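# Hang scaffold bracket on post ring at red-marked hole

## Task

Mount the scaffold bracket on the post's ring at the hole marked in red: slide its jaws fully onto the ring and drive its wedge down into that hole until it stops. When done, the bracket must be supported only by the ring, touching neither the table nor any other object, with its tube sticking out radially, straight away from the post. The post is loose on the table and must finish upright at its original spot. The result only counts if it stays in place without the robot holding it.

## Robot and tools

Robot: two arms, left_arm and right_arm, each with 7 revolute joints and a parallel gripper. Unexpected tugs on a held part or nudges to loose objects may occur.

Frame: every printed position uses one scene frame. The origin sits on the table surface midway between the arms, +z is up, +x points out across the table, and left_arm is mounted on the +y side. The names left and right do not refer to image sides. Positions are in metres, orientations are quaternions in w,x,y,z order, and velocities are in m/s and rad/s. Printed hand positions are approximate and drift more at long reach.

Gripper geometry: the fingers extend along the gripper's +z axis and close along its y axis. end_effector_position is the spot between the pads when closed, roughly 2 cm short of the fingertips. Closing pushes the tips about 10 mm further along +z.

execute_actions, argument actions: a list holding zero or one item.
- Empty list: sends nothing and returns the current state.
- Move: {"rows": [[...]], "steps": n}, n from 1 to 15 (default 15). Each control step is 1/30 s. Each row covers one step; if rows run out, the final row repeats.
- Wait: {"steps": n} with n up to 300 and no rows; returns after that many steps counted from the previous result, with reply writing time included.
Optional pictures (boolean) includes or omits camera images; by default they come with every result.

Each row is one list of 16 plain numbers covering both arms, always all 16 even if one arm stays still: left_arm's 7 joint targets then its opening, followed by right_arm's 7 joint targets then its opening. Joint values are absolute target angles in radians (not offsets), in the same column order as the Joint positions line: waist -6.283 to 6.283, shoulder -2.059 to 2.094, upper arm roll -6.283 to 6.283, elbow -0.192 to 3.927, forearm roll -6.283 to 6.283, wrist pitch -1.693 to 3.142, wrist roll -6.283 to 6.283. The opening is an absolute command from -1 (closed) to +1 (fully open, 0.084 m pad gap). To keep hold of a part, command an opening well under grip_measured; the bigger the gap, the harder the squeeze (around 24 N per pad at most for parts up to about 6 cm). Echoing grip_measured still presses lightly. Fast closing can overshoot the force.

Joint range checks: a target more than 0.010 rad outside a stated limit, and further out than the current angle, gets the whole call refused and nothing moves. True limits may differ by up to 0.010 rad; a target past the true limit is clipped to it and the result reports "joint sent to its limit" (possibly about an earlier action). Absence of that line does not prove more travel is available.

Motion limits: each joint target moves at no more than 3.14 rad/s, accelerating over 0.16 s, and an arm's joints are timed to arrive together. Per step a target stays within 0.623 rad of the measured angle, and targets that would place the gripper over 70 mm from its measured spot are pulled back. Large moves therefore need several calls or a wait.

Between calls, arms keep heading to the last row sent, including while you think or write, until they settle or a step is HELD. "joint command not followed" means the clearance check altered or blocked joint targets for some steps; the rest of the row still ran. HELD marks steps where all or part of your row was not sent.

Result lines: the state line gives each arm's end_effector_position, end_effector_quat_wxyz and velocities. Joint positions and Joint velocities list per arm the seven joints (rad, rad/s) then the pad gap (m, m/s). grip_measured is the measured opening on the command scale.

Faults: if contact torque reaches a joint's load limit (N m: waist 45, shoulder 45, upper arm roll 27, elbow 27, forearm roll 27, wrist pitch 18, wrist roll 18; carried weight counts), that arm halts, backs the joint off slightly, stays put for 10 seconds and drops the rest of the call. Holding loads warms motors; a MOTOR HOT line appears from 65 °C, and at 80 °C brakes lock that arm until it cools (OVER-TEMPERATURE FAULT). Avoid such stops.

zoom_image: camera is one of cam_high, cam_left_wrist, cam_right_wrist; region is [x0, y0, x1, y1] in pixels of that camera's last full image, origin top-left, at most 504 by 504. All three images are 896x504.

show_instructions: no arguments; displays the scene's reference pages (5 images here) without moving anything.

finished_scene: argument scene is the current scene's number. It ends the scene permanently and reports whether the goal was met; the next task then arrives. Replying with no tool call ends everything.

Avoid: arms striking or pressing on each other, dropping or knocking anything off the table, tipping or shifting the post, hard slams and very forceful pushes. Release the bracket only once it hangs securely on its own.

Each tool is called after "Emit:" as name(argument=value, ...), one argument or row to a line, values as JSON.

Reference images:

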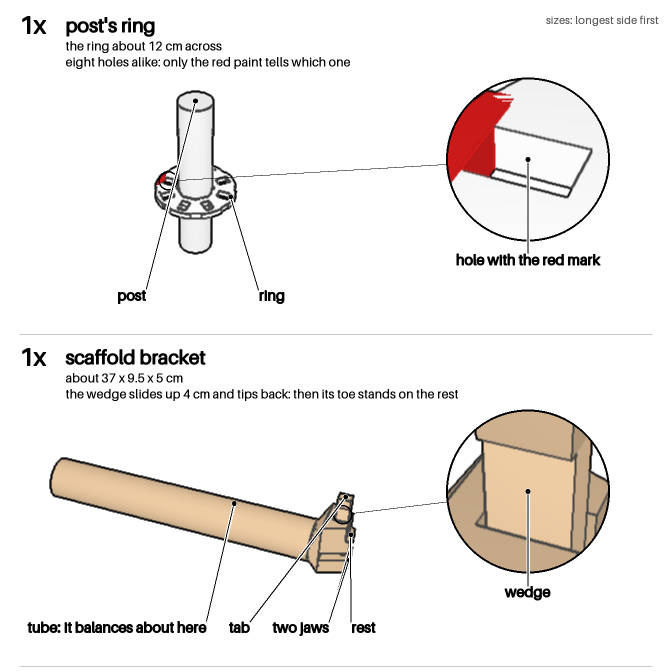

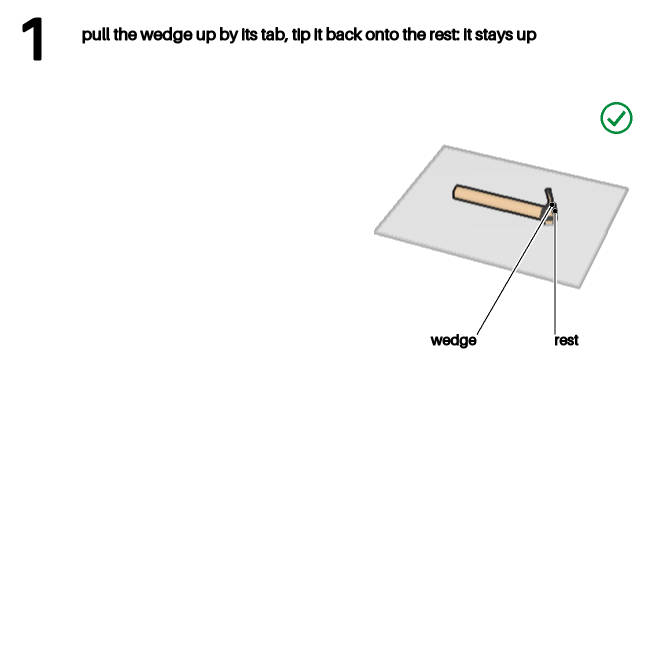

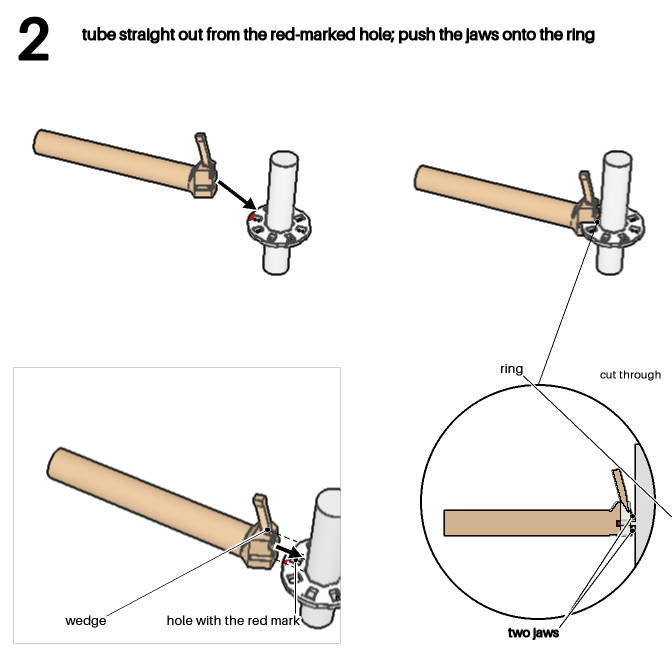

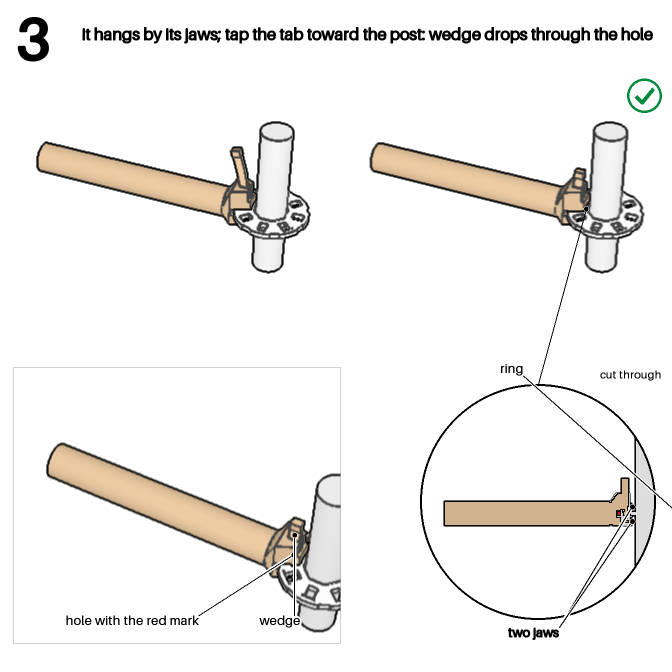

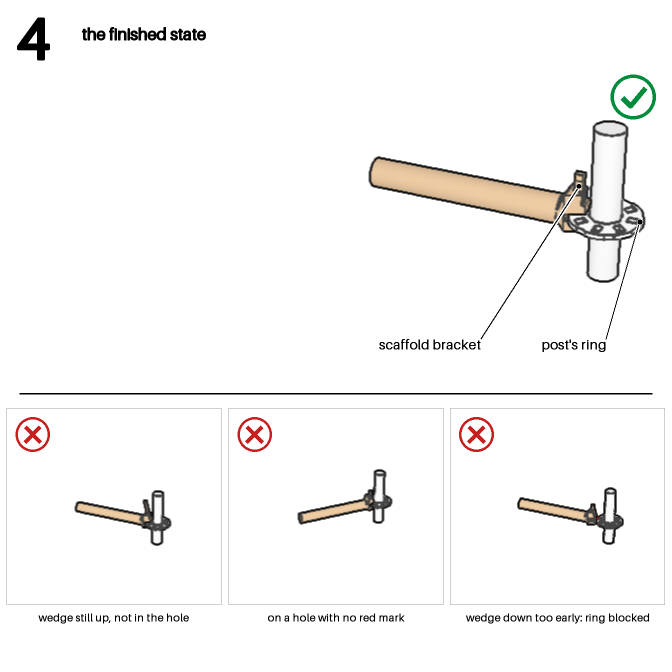

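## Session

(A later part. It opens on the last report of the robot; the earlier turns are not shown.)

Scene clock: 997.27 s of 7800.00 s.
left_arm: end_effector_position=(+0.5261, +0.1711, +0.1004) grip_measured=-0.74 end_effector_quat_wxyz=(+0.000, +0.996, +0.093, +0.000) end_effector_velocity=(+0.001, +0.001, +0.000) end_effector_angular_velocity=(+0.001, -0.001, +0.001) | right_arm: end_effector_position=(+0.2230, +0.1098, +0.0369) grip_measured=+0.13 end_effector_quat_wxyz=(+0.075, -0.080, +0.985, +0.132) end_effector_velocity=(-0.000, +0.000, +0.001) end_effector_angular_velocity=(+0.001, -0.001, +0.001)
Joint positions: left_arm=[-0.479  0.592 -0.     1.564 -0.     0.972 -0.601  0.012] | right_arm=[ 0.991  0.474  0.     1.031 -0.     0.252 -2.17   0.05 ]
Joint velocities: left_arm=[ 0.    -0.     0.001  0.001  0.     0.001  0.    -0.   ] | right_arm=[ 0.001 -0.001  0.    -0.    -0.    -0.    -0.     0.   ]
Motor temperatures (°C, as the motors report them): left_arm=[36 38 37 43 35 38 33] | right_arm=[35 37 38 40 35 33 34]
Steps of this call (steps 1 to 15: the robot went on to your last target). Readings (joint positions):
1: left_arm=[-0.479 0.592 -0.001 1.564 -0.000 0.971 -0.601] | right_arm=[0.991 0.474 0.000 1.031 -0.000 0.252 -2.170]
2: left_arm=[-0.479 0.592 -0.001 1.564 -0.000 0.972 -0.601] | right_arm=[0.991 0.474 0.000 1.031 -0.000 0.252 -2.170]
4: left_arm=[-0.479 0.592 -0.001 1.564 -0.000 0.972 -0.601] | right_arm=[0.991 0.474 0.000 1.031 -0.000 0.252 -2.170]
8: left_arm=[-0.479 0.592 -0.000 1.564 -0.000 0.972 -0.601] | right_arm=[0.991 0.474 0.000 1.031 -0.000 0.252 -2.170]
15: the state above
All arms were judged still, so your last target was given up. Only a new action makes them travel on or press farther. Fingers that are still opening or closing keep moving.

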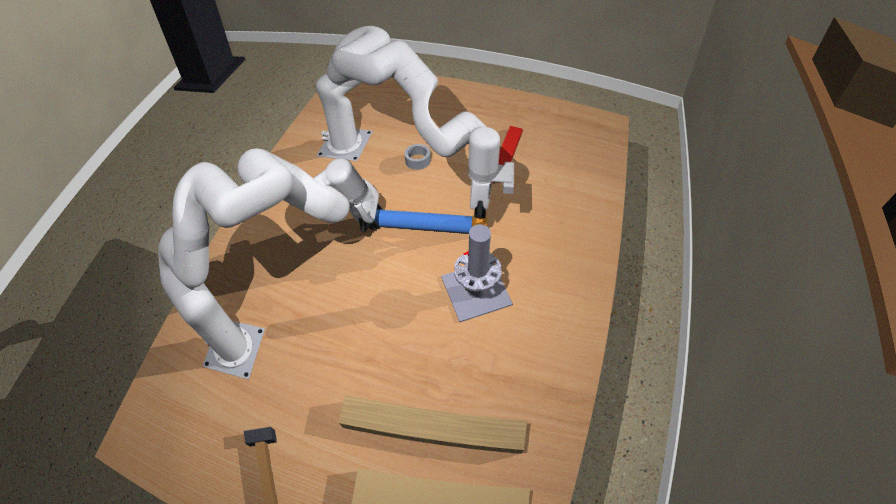

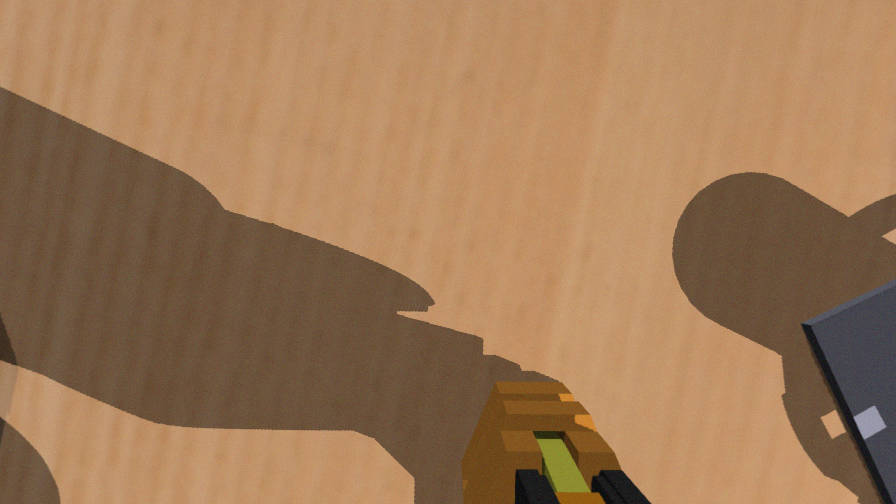

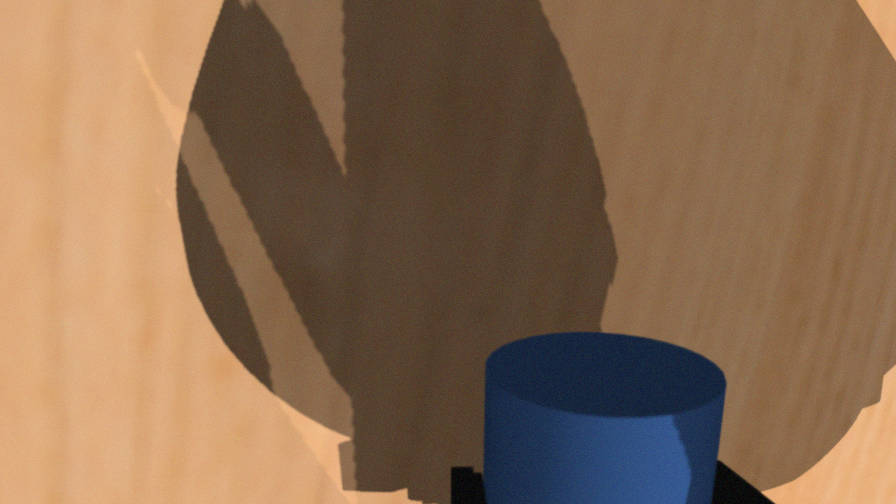

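Emit:
execute_actions(
  actions=[
    {"rows": [[-0.479,0.590,0,1.5655,0,0.9755,-0.601,-0.9,0.991,0.474,0,1.031,0,0.252,-2.17,-1],[-0.479,0.588,0,1.567,0,0.979,-0.601,-0.9,0.991,0.474,0,1.031,0,0.252,-2.17,-1],[-0.479,0.586,0,1.5686,0,0.9826,-0.601,-0.9,0.991,0.474,0,1.031,0,0.252,-2.17,-1],[-0.479,0.584,0,1.5701,0,0.9861,-0.601,-0.9,0.991,0.474,0,1.031,0,0.252,-2.17,-1],[-0.479,0.582,0,1.5717,0,0.9897,-0.601,-0.9,0.991,0.474,0,1.031,0,0.252,-2.17,-1],[-0.479,0.580,0,1.5732,0,0.9932,-0.601,-0.9,0.991,0.474,0,1.031,0,0.252,-2.17,-1],[-0.479,0.578,0,1.5748,0,0.9968,-0.601,-0.9,0.991,0.474,0,1.031,0,0.252,-2.17,-1],[-0.479,0.576,0,1.5763,0,1.0003,-0.601,-0.9,0.991,0.474,0,1.031,0,0.252,-2.17,-1],[-0.479,0.574,0,1.5779,0,1.0039,-0.601,-0.9,0.991,0.474,0,1.031,0,0.252,-2.17,-1],[-0.479,0.572,0,1.5794,0,1.0074,-0.601,-0.9,0.991,0.474,0,1.031,0,0.252,-2.17,-1],[-0.479,0.570,0,1.581,0,1.011,-0.601,-0.9,0.991,0.474,0,1.031,0,0.252,-2.17,-1],[-0.479,0.5667,0,1.5835,0,1.0168,-0.601,-0.9,0.991,0.474,0,1.031,0,0.252,-2.17,-1]], "steps": 15},
  ],
  pictures=false,
)

Emit:
execute_actions(
  actions=[
    {"steps": 15},
  ],
)

Scene clock: 1014.13 s of 7800.00 s.
left_arm: end_effector_position=(+0.5265, +0.1722, +0.1186) grip_measured=-0.74 end_effector_quat_wxyz=(-0.000, +0.996, +0.093, +0.000) end_effector_velocity=(+0.003, +0.001, +0.029) end_effector_angular_velocity=(-0.004, -0.011, +0.004) | right_arm: end_effector_position=(+0.2231, +0.1099, +0.0369) grip_measured=+0.13 end_effector_quat_wxyz=(+0.075, -0.080, +0.985, +0.132) end_effector_velocity=(-0.000, -0.000, -0.000) end_effector_angular_velocity=(-0.000, +0.000, -0.000)
Joint positions: left_arm=[-0.479  0.569  0.001  1.582  0.     1.013 -0.601  0.012] | right_arm=[ 0.991  0.474  0.     1.031  0.     0.252 -2.17   0.05 ]
Joint velocities: left_arm=[ 0.002 -0.036  0.002  0.027 -0.001  0.051 -0.    -0.   ] | right_arm=[ 0.     0.    -0.    -0.     0.001  0.    -0.001  0.   ]
Motor temperatures (°C, as the motors report them): left_arm=[36 38 37 43 35 38 33] | right_arm=[35 37 38 40 35 33 34]
Steps of this call (steps 1 to 90: nothing new was sent; then 13.37 s passed at rest; steps 91 to 105: all 15 steps of this action). Readings (joint positions):
91: left_arm=[-0.479 0.592 -0.000 1.564 -0.000 0.972 -0.601] | right_arm=[0.991 0.474 0.000 1.031 -0.000 0.252 -2.170]
92: left_arm=[-0.479 0.592 0.000 1.564 0.000 0.973 -0.601] | right_arm=[0.991 0.474 0.000 1.031 -0.000 0.252 -2.170]
94: left_arm=[-0.479 0.590 0.001 1.565 0.000 0.977 -0.601] | right_arm=[0.991 0.474 0.000 1.031 -0.000 0.252 -2.170]
98: left_arm=[-0.479 0.582 0.001 1.571 0.000 0.990 -0.601] | right_arm=[0.991 0.474 0.000 1.031 -0.000 0.252 -2.170]
105: the state above

Scene clock: 1014.63 s of 7800.00 s.
left_arm: end_effector_position=(+0.5262, +0.1719, +0.1201) grip_measured=-0.74 end_effector_quat_wxyz=(-0.000, +0.996, +0.093, -0.000) end_effector_velocity=(+0.000, -0.001, +0.001) end_effector_angular_velocity=(-0.001, -0.001, -0.001) | right_arm: end_effector_position=(+0.2231, +0.1098, +0.0369) grip_measured=+0.13 end_effector_quat_wxyz=(+0.075, -0.080, +0.985, +0.132) end_effector_velocity=(-0.000, -0.000, +0.000) end_effector_angular_velocity=(-0.000, +0.000, +0.001)
Joint positions: left_arm=[-0.479  0.567  0.     1.583  0.     1.017 -0.601  0.012] | right_arm=[ 0.991  0.474  0.     1.031  0.     0.252 -2.17   0.05 ]
Joint velocities: left_arm=[-0.001 -0.    -0.     0.001  0.     0.     0.    -0.   ] | right_arm=[-0.    -0.     0.001 -0.001 -0.001  0.     0.001  0.   ]
Motor temperatures (°C, as the motors report them): left_arm=[36 38 37 43 35 38 33] | right_arm=[35 37 38 40 35 33 34]
Steps of this call (steps 1 to 15: the robot went on to your last target). Readings (joint positions):
1: left_arm=[-0.478 0.568 0.001 1.582 0.000 1.015 -0.601] | right_arm=[0.991 0.474 0.000 1.031 0.000 0.252 -2.170]
2: left_arm=[-0.479 0.567 0.001 1.583 0.000 1.015 -0.601] | right_arm=[0.991 0.474 0.000 1.031 0.000 0.252 -2.170]
4: left_arm=[-0.479 0.567 0.001 1.583 0.000 1.016 -0.601] | right_arm=[0.991 0.474 0.000 1.031 0.000 0.252 -2.170]
8: left_arm=[-0.479 0.567 0.001 1.583 0.000 1.017 -0.601] | right_arm=[0.991 0.474 0.000 1.031 0.000 0.252 -2.170]
15: the state above
All arms were judged still, so your last target was given up. Only a new action makes them travel on or press farther. Fingers that are still opening or closing keep moving.

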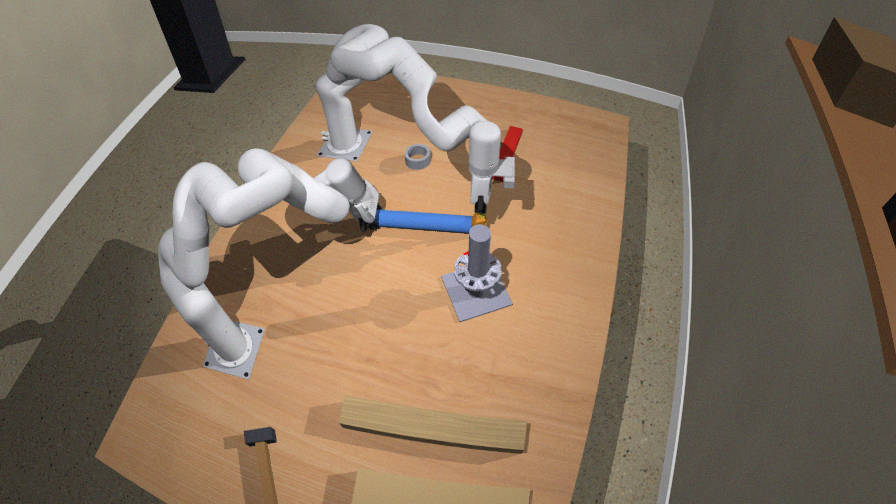

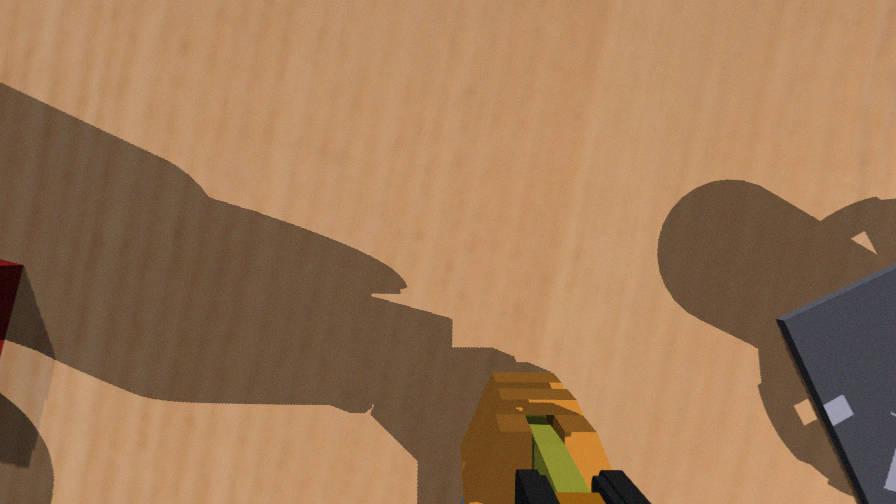

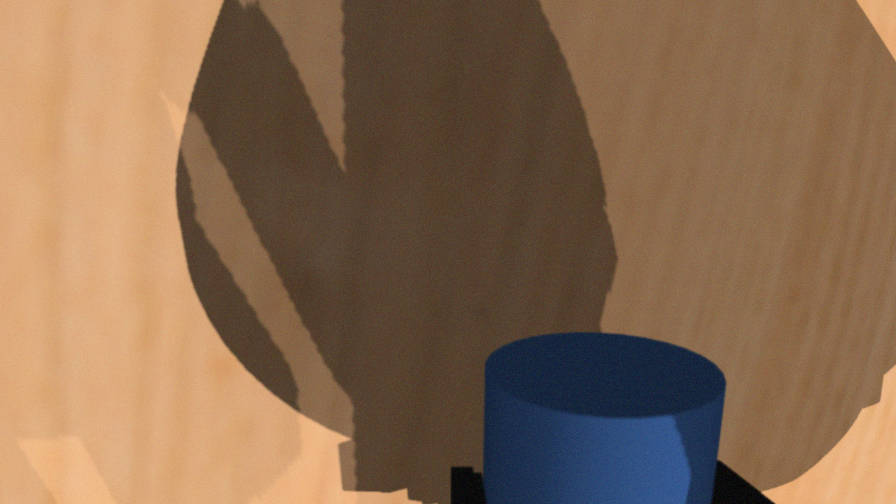

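Emit:
execute_actions(
  actions=[
    {"rows": [[-0.4788,0.5648,0,1.5855,0,1.0207,-0.601,-0.9,0.991,0.474,0,1.031,0,0.252,-2.17,-1],[-0.4786,0.563,0,1.5875,0,1.0245,-0.601,-0.9,0.991,0.474,0,1.031,0,0.252,-2.17,-1],[-0.4784,0.5611,0,1.5895,0,1.0284,-0.601,-0.9,0.991,0.474,0,1.031,0,0.252,-2.17,-1],[-0.4782,0.5592,0,1.5915,0,1.0323,-0.601,-0.9,0.991,0.474,0,1.031,0,0.252,-2.17,-1],[-0.478,0.5573,0,1.5935,0,1.0362,-0.601,-0.9,0.991,0.474,0,1.031,0,0.252,-2.17,-1],[-0.478,0.5555,0,1.5955,0,1.040,-0.601,-0.9,0.991,0.474,0,1.031,0,0.252,-2.17,-1],[-0.478,0.5536,0,1.5975,0,1.0439,-0.601,-0.9,0.991,0.474,0,1.031,0,0.252,-2.17,-1],[-0.478,0.5517,0,1.5995,0,1.0478,-0.601,-0.9,0.991,0.474,0,1.031,0,0.252,-2.17,-1],[-0.478,0.5498,0,1.6015,0,1.0517,-0.601,-0.9,0.991,0.474,0,1.031,0,0.252,-2.17,-1],[-0.478,0.548,0,1.6035,0,1.0555,-0.601,-0.9,0.991,0.474,0,1.031,0,0.252,-2.17,-1],[-0.478,0.5461,0,1.6055,0,1.0594,-0.601,-0.9,0.991,0.474,0,1.031,0,0.252,-2.17,-1],[-0.478,0.5442,0,1.6076,0,1.0634,-0.601,-0.9,0.991,0.474,0,1.031,0,0.252,-2.17,-1]], "steps": 15},
  ],
  pictures=false,
)

Emit:
execute_actions(
  actions=[
    {"steps": 15},
  ],
)

Scene clock: 1029.27 s of 7800.00 s.
left_arm: end_effector_position=(+0.5266, +0.1716, +0.1392) grip_measured=-0.74 end_effector_quat_wxyz=(+0.000, +0.996, +0.093, +0.000) end_effector_velocity=(-0.002, -0.007, +0.024) end_effector_angular_velocity=(-0.008, -0.006, -0.010) | right_arm: end_effector_position=(+0.2232, +0.1098, +0.0368) grip_measured=+0.13 end_effector_quat_wxyz=(+0.075, -0.080, +0.985, +0.132) end_effector_velocity=(+0.001, -0.001, -0.001) end_effector_angular_velocity=(-0.002, +0.002, -0.006)
Joint positions: left_arm=[-0.478  0.545 -0.     1.606 -0.     1.06  -0.601  0.012] | right_arm=[ 0.991  0.474 -0.     1.031  0.     0.252 -2.17   0.05 ]
Joint velocities: left_arm=[-0.004 -0.027 -0.008  0.026 -0.001  0.045  0.    -0.   ] | right_arm=[-0.001  0.003 -0.001  0.     0.002  0.     0.002 -0.   ]
Motor temperatures (°C, as the motors report them): left_arm=[36 38 37 44 35 38 33] | right_arm=[35 37 38 40 35 33 34]
Steps of this call (steps 1 to 90: nothing new was sent; then 11.13 s passed at rest; steps 91 to 105: all 15 steps of this action). Readings (joint positions):
91: left_arm=[-0.479 0.567 0.000 1.584 0.000 1.017 -0.601] | right_arm=[0.991 0.474 -0.000 1.031 0.000 0.252 -2.170]
92: left_arm=[-0.479 0.566 -0.000 1.584 -0.000 1.018 -0.601] | right_arm=[0.991 0.474 0.000 1.031 -0.000 0.252 -2.170]
94: left_arm=[-0.479 0.564 -0.000 1.586 -0.000 1.023 -0.601] | right_arm=[0.991 0.474 0.000 1.031 -0.000 0.252 -2.170]
98: left_arm=[-0.478 0.557 -0.000 1.594 -0.000 1.036 -0.601] | right_arm=[0.991 0.474 -0.000 1.031 0.000 0.252 -2.170]
105: the state above

Scene clock: 1029.77 s of 7800.00 s.
left_arm: end_effector_position=(+0.5263, +0.1716, +0.1404) grip_measured=-0.74 end_effector_quat_wxyz=(+0.000, +0.996, +0.093, +0.000) end_effector_velocity=(-0.001, -0.000, -0.000) end_effector_angular_velocity=(+0.001, +0.001, -0.002) | right_arm: end_effector_position=(+0.2232, +0.1098, +0.0368) grip_measured=+0.13 end_effector_quat_wxyz=(+0.075, -0.080, +0.985, +0.132) end_effector_velocity=(+0.001, -0.000, +0.001) end_effector_angular_velocity=(+0.001, +0.000, -0.004)
Joint positions: left_arm=[-0.478  0.544 -0.     1.608 -0.     1.063 -0.601  0.012] | right_arm=[ 0.991  0.474 -0.     1.031  0.     0.252 -2.17   0.05 ]
Joint velocities: left_arm=[-0.002 -0.     0.001 -0.001  0.     0.     0.001  0.   ] | right_arm=[-0.001 -0.001 -0.     0.     0.001 -0.     0.002  0.   ]
Motor temperatures (°C, as the motors report them): left_arm=[36 38 37 44 35 38 33] | right_arm=[35 37 38 40 35 33 34]
Steps of this call (steps 1 to 15: the robot went on to your last target). Readings (joint positions):
1: left_arm=[-0.478 0.545 -0.001 1.607 -0.000 1.061 -0.601] | right_arm=[0.991 0.474 -0.000 1.031 0.000 0.252 -2.170]
2: left_arm=[-0.478 0.545 -0.001 1.607 -0.000 1.062 -0.601] | right_arm=[0.991 0.474 -0.000 1.031 0.000 0.252 -2.170]
4: left_arm=[-0.478 0.545 -0.001 1.607 -0.000 1.062 -0.601] | right_arm=[0.991 0.474 -0.000 1.031 0.000 0.252 -2.170]
8: left_arm=[-0.478 0.544 -0.000 1.608 -0.000 1.063 -0.601] | right_arm=[0.991 0.474 -0.000 1.031 0.000 0.252 -2.170]
15: the state above
All arms were judged still, so your last target was given up. Only a new action makes them travel on or press farther. Fingers that are still opening or closing keep moving.

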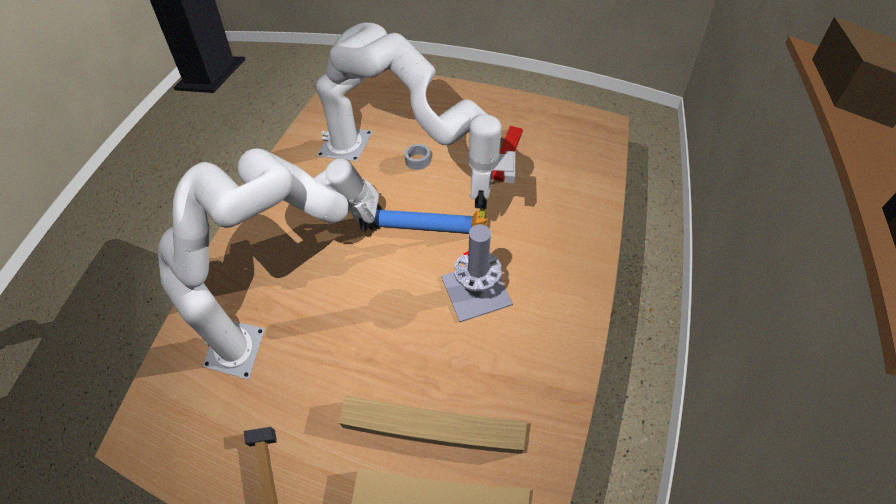

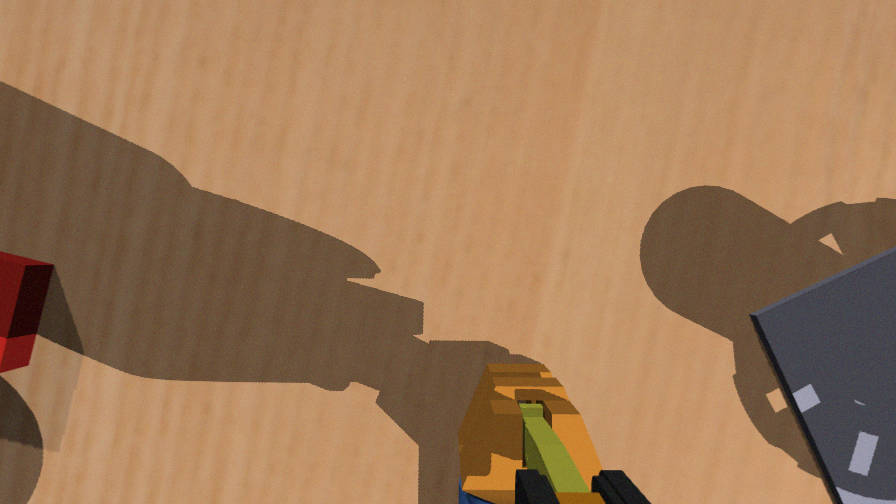

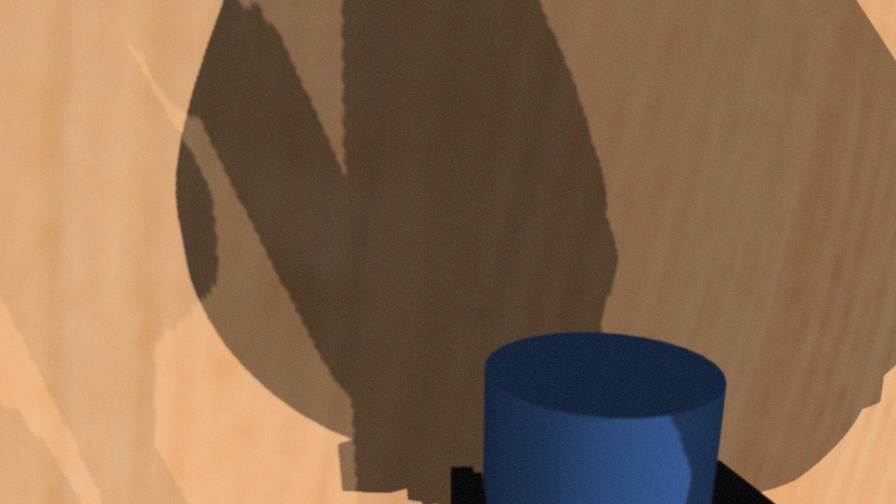

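Emit:
zoom_image(
  camera="cam_left_wrist",
  region=[440, 350, 680, 504],
)

Region (440, 350, 680, 504) of cam_left_wrist's 896x504 image, scaled by 2.100, with more detail than that image has; it fills the top 323 rows of this view, and the rest is white.

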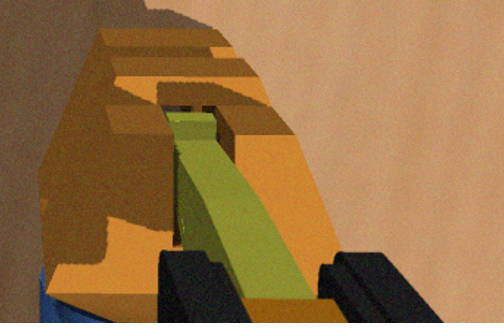

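Emit:
execute_actions(
  actions=[
    {"rows": [[-0.4792,0.5422,0,1.6041,0,1.0619,-0.6018,-0.82,0.991,0.474,0,1.031,0,0.252,-2.17,-1],[-0.480,0.5398,0,1.6003,0,1.0605,-0.6026,-0.82,0.991,0.474,0,1.031,0,0.252,-2.17,-1],[-0.4808,0.5374,0,1.5965,0,1.0591,-0.6034,-0.82,0.991,0.474,0,1.031,0,0.252,-2.17,-1],[-0.4816,0.535,0,1.5927,0,1.0577,-0.6042,-0.82,0.991,0.474,0,1.031,0,0.252,-2.17,-1],[-0.4824,0.5326,0,1.5889,0,1.0563,-0.605,-0.82,0.991,0.474,0,1.031,0,0.252,-2.17,-1],[-0.4832,0.5302,0,1.5851,0,1.0549,-0.6058,-0.82,0.991,0.474,0,1.031,0,0.252,-2.17,-1],[-0.484,0.5278,0,1.5813,0,1.0535,-0.6066,-0.82,0.991,0.474,0,1.031,0,0.252,-2.17,-1],[-0.4848,0.5254,0,1.5775,0,1.0521,-0.6074,-0.82,0.991,0.474,0,1.031,0,0.252,-2.17,-1],[-0.4856,0.523,0,1.5737,0,1.0507,-0.6082,-0.82,0.991,0.474,0,1.031,0,0.252,-2.17,-1],[-0.4864,0.5206,0,1.5699,0,1.0493,-0.609,-0.82,0.991,0.474,0,1.031,0,0.252,-2.17,-1],[-0.4872,0.5182,0,1.5661,0,1.0479,-0.6098,-0.82,0.991,0.474,0,1.031,0,0.252,-2.17,-1],[-0.4879,0.5159,0,1.5624,0,1.0465,-0.6105,-0.82,0.991,0.474,0,1.031,0,0.252,-2.17,-1]], "steps": 15},
  ],
  pictures=false,
)

Emit:
execute_actions(
  actions=[
    {"steps": 15},
  ],
)

Scene clock: 1061.17 s of 7800.00 s.
left_arm: end_effector_position=(+0.5171, +0.1707, +0.1389) grip_measured=-0.74 end_effector_quat_wxyz=(-0.001, +0.996, +0.093, -0.001) end_effector_velocity=(-0.009, +0.000, -0.001) end_effector_angular_velocity=(+0.002, +0.003, +0.002) | right_arm: end_effector_position=(+0.2229, +0.1097, +0.0369) grip_measured=+0.13 end_effector_quat_wxyz=(+0.075, -0.080, +0.985, +0.132) end_effector_velocity=(-0.000, +0.000, -0.000) end_effector_angular_velocity=(-0.000, -0.001, +0.003)
Joint positions: left_arm=[-0.487  0.519  0.001  1.565  0.     1.048 -0.61   0.012] | right_arm=[ 0.991  0.474  0.     1.031 -0.     0.252 -2.17   0.05 ]
Joint velocities: left_arm=[-0.007 -0.026  0.002 -0.044  0.    -0.014 -0.008 -0.   ] | right_arm=[ 0.     0.    -0.     0.    -0.001 -0.    -0.002  0.   ]
Motor temperatures (°C, as the motors report them): left_arm=[36 38 37 44 35 38 33] | right_arm=[35 37 38 40 35 33 34]
Steps of this call (steps 1 to 90: nothing new was sent; then 27.90 s passed at rest; steps 91 to 105: all 15 steps of this action). Readings (joint positions):
91: left_arm=[-0.478 0.544 -0.000 1.608 -0.000 1.063 -0.601] | right_arm=[0.991 0.474 -0.000 1.031 -0.000 0.252 -2.170]
92: left_arm=[-0.478 0.544 0.000 1.607 -0.000 1.063 -0.601] | right_arm=[0.991 0.474 0.000 1.031 -0.000 0.252 -2.170]
94: left_arm=[-0.479 0.541 0.000 1.602 0.000 1.061 -0.602] | right_arm=[0.991 0.474 0.000 1.031 -0.000 0.252 -2.170]
98: left_arm=[-0.482 0.533 0.001 1.589 0.000 1.055 -0.605] | right_arm=[0.991 0.474 0.000 1.031 -0.000 0.252 -2.170]
105: the state above

Scene clock: 1061.67 s of 7800.00 s.
left_arm: end_effector_position=(+0.5166, +0.1703, +0.1397) grip_measured=-0.74 end_effector_quat_wxyz=(-0.000, +0.996, +0.093, -0.000) end_effector_velocity=(+0.001, -0.001, +0.002) end_effector_angular_velocity=(-0.002, -0.003, -0.000) | right_arm: end_effector_position=(+0.2229, +0.1098, +0.0369) grip_measured=+0.13 end_effector_quat_wxyz=(+0.075, -0.080, +0.985, +0.132) end_effector_velocity=(+0.001, -0.001, -0.000) end_effector_angular_velocity=(-0.001, -0.001, -0.001)
Joint positions: left_arm=[-0.488  0.516  0.     1.562  0.     1.047 -0.61   0.012] | right_arm=[ 0.991  0.474  0.     1.031  0.     0.252 -2.17   0.05 ]
Joint velocities: left_arm=[-0.    -0.001 -0.001  0.002 -0.    -0.    -0.    -0.   ] | right_arm=[-0.001 -0.    -0.    -0.    -0.001  0.    -0.     0.   ]
Motor temperatures (°C, as the motors report them): left_arm=[36 38 37 44 35 38 33] | right_arm=[35 37 38 40 35 33 34]
Steps of this call (steps 1 to 15: the robot went on to your last target). Readings (joint positions):
1: left_arm=[-0.487 0.519 0.001 1.564 0.000 1.047 -0.610] | right_arm=[0.991 0.474 0.000 1.031 -0.000 0.252 -2.170]
2: left_arm=[-0.487 0.518 0.001 1.563 0.000 1.047 -0.610] | right_arm=[0.991 0.474 0.000 1.031 -0.000 0.252 -2.170]
4: left_arm=[-0.487 0.518 0.001 1.562 0.000 1.047 -0.610] | right_arm=[0.991 0.474 0.000 1.031 -0.000 0.252 -2.170]
8: left_arm=[-0.487 0.517 0.001 1.562 0.000 1.047 -0.610] | right_arm=[0.991 0.474 0.000 1.031 0.000 0.252 -2.170]
15: the state above
All arms were judged still, so your last target was given up. Only a new action makes them travel on or press farther. Fingers that are still opening or closing keep moving.

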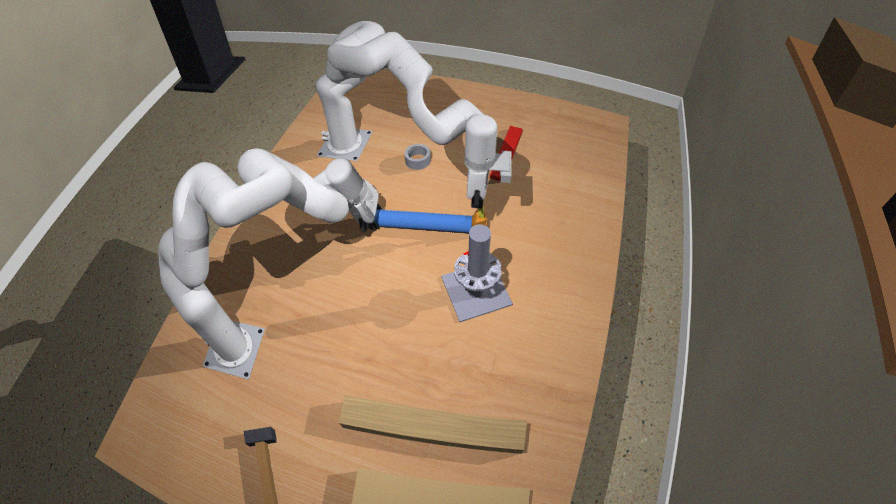

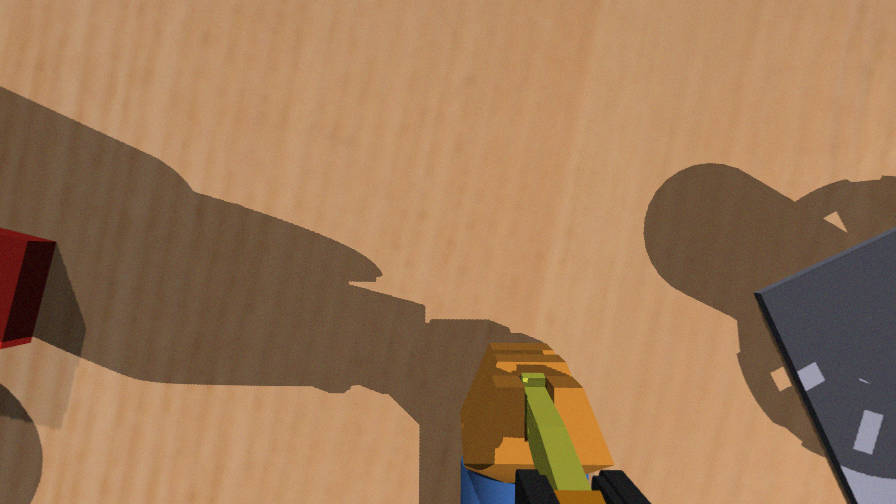

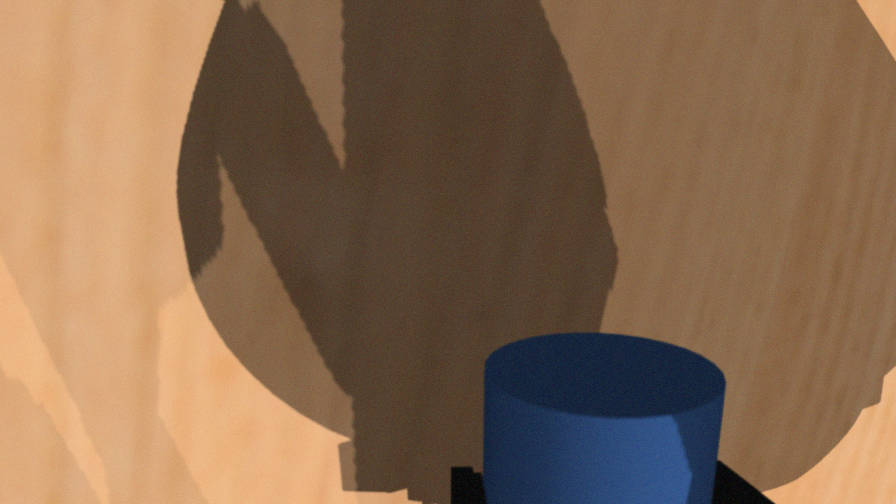

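Emit:
zoom_image(
  camera="cam_left_wrist",
  region=[450, 330, 650, 504],
)

Region (450, 330, 650, 504) of cam_left_wrist's 896x504 image, scaled by 2.520, with more detail than that image has; it fills the top 438 rows of this view, and the rest is white.

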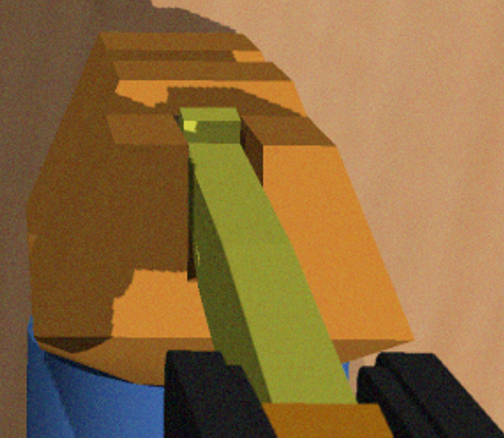

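Emit:
execute_actions(
  actions=[
    {"rows": [[-0.4887,0.5139,0,1.5586,0,1.0447,-0.6113,-0.82,0.991,0.474,0,1.031,0,0.252,-2.17,-1],[-0.4894,0.5118,0,1.5548,0,1.043,-0.612,-0.82,0.991,0.474,0,1.031,0,0.252,-2.17,-1],[-0.4902,0.5098,0,1.551,0,1.0412,-0.6128,-0.82,0.991,0.474,0,1.031,0,0.252,-2.17,-1],[-0.4909,0.5077,0,1.5472,0,1.0395,-0.6135,-0.82,0.991,0.474,0,1.031,0,0.252,-2.17,-1],[-0.4917,0.5057,0,1.5434,0,1.0377,-0.6143,-0.82,0.991,0.474,0,1.031,0,0.252,-2.17,-1],[-0.4925,0.5037,0,1.5397,0,1.036,-0.6151,-0.82,0.991,0.474,0,1.031,0,0.252,-2.17,-1],[-0.4932,0.5016,0,1.5359,0,1.0343,-0.6158,-0.82,0.991,0.474,0,1.031,0,0.252,-2.17,-1],[-0.494,0.4996,0,1.5321,0,1.0325,-0.6166,-0.82,0.991,0.474,0,1.031,0,0.252,-2.17,-1],[-0.4947,0.4975,0,1.5283,0,1.0308,-0.6173,-0.82,0.991,0.474,0,1.031,0,0.252,-2.17,-1],[-0.4955,0.4955,0,1.5245,0,1.029,-0.6181,-0.82,0.991,0.474,0,1.031,0,0.252,-2.17,-1]], "steps": 15},
  ],
  pictures=false,
)

Emit:
execute_actions(
  actions=[
    {"steps": 15},
  ],
)

Emit:
zoom_image(
  camera="cam_left_wrist",
  region=[450, 310, 660, 504],
)

Scene clock: 1079.07 s of 7800.00 s.
left_arm: end_effector_position=(+0.5100, +0.1689, +0.1391) grip_measured=-0.74 end_effector_quat_wxyz=(+0.000, +0.996, +0.094, +0.001) end_effector_velocity=(-0.000, +0.000, +0.002) end_effector_angular_velocity=(-0.003, -0.008, +0.003) | right_arm: end_effector_position=(+0.2230, +0.1099, +0.0369) grip_measured=+0.13 end_effector_quat_wxyz=(+0.075, -0.080, +0.985, +0.132) end_effector_velocity=(-0.001, +0.001, -0.000) end_effector_angular_velocity=(+0.001, +0.001, -0.000)
Joint positions: left_arm=[-0.495  0.496  0.001  1.527  0.     1.029 -0.618  0.012] | right_arm=[ 0.991  0.474  0.     1.031 -0.     0.252 -2.17   0.05 ]
Joint velocities: left_arm=[-0.001 -0.01   0.001 -0.013 -0.    -0.011 -0.003  0.   ] | right_arm=[ 0.002  0.001 -0.     0.001  0.001 -0.001  0.001  0.   ]
Motor temperatures (°C, as the motors report them): left_arm=[36 39 37 45 35 38 33] | right_arm=[35 37 38 40 35 33 34]
Steps of this call (steps 1 to 90: nothing new was sent; then 13.90 s passed at rest; steps 91 to 105: all 15 steps of this action). Readings (joint positions):
91: left_arm=[-0.488 0.516 0.000 1.562 0.000 1.046 -0.611] | right_arm=[0.991 0.474 0.000 1.031 0.000 0.252 -2.170]
92: left_arm=[-0.488 0.515 0.000 1.561 0.000 1.046 -0.611] | right_arm=[0.991 0.474 0.000 1.031 -0.000 0.252 -2.170]
94: left_arm=[-0.489 0.513 0.000 1.557 0.000 1.044 -0.612] | right_arm=[0.991 0.474 0.000 1.031 -0.000 0.252 -2.170]
98: left_arm=[-0.492 0.506 0.000 1.544 0.000 1.038 -0.614] | right_arm=[0.991 0.474 0.000 1.031 0.000 0.252 -2.170]
105: the state above

Scene clock: 1079.57 s of 7800.00 s.
left_arm: end_effector_position=(+0.5096, +0.1688, +0.1389) grip_measured=-0.74 end_effector_quat_wxyz=(+0.000, +0.996, +0.094, +0.001) end_effector_velocity=(-0.000, -0.000, -0.000) end_effector_angular_velocity=(-0.000, +0.001, -0.001) | right_arm: end_effector_position=(+0.2231, +0.1099, +0.0369) grip_measured=+0.13 end_effector_quat_wxyz=(+0.075, -0.080, +0.985, +0.132) end_effector_velocity=(-0.001, +0.000, +0.000) end_effector_angular_velocity=(+0.000, +0.000, +0.000)
Joint positions: left_arm=[-0.495  0.495  0.001  1.526  0.     1.028 -0.618  0.012] | right_arm=[ 0.991  0.474  0.     1.031 -0.     0.252 -2.17   0.05 ]
Joint velocities: left_arm=[ 0.     0.    -0.001 -0.001 -0.     0.     0.001 -0.   ] | right_arm=[ 0.001 -0.001  0.    -0.    -0.     0.     0.001 -0.   ]
Motor temperatures (°C, as the motors report them): left_arm=[36 39 37 45 35 38 33] | right_arm=[35 37 38 40 35 33 34]
Steps of this call (steps 1 to 15: the robot went on to your last target). Readings (joint positions):
1: left_arm=[-0.495 0.496 0.001 1.527 0.000 1.029 -0.618] | right_arm=[0.991 0.474 0.000 1.031 -0.000 0.252 -2.170]
2: left_arm=[-0.495 0.495 0.001 1.527 0.000 1.028 -0.618] | right_arm=[0.991 0.474 0.000 1.031 -0.000 0.252 -2.170]
4: left_arm=[-0.495 0.495 0.001 1.526 0.000 1.028 -0.618] | right_arm=[0.991 0.474 0.000 1.031 -0.000 0.252 -2.170]
8: left_arm=[-0.495 0.495 0.001 1.526 0.000 1.028 -0.618] | right_arm=[0.991 0.474 0.000 1.031 -0.000 0.252 -2.170]
15: the state above
All arms were judged still, so your last target was given up. Only a new action makes them travel on or press farther. Fingers that are still opening or closing keep moving.

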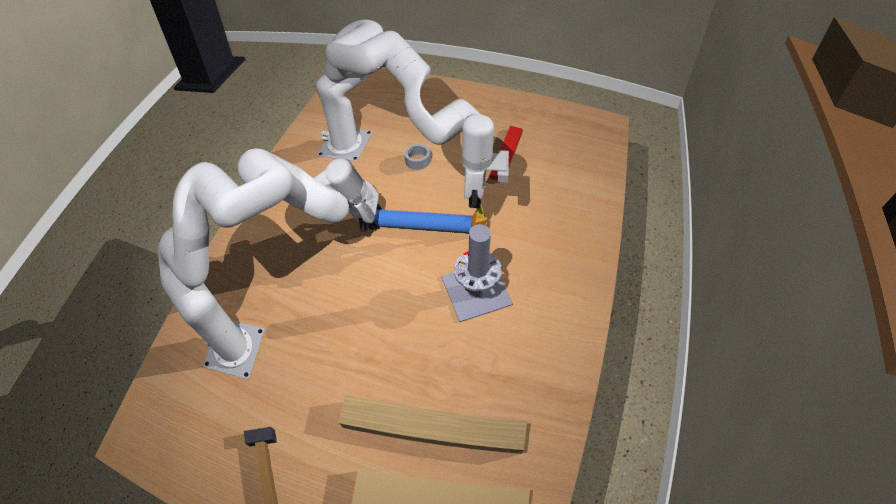

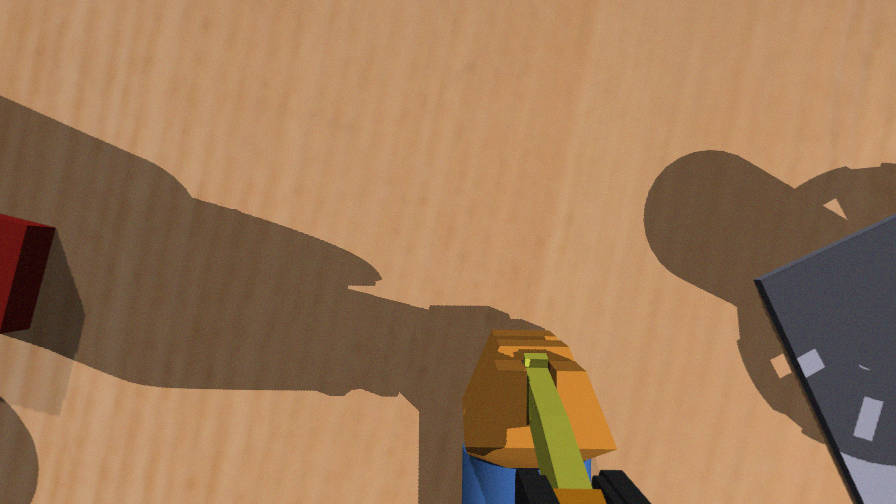

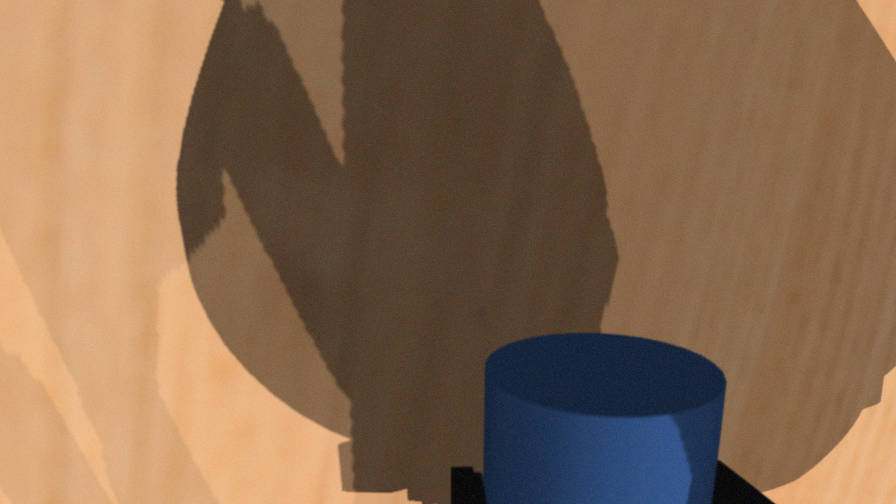

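Region (450, 310, 660, 504) of cam_left_wrist's 896x504 image, scaled by 2.400, with more detail than that image has; it fills the top 466 rows of this view, and the rest is white.

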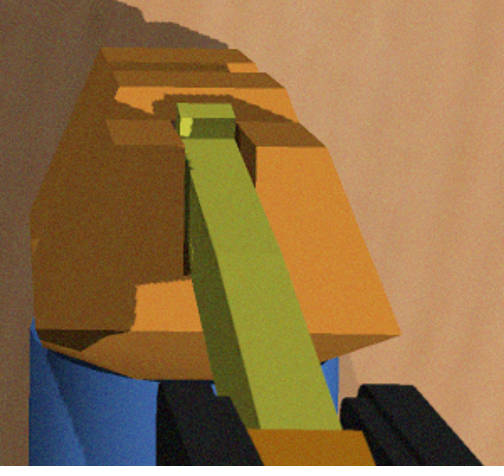

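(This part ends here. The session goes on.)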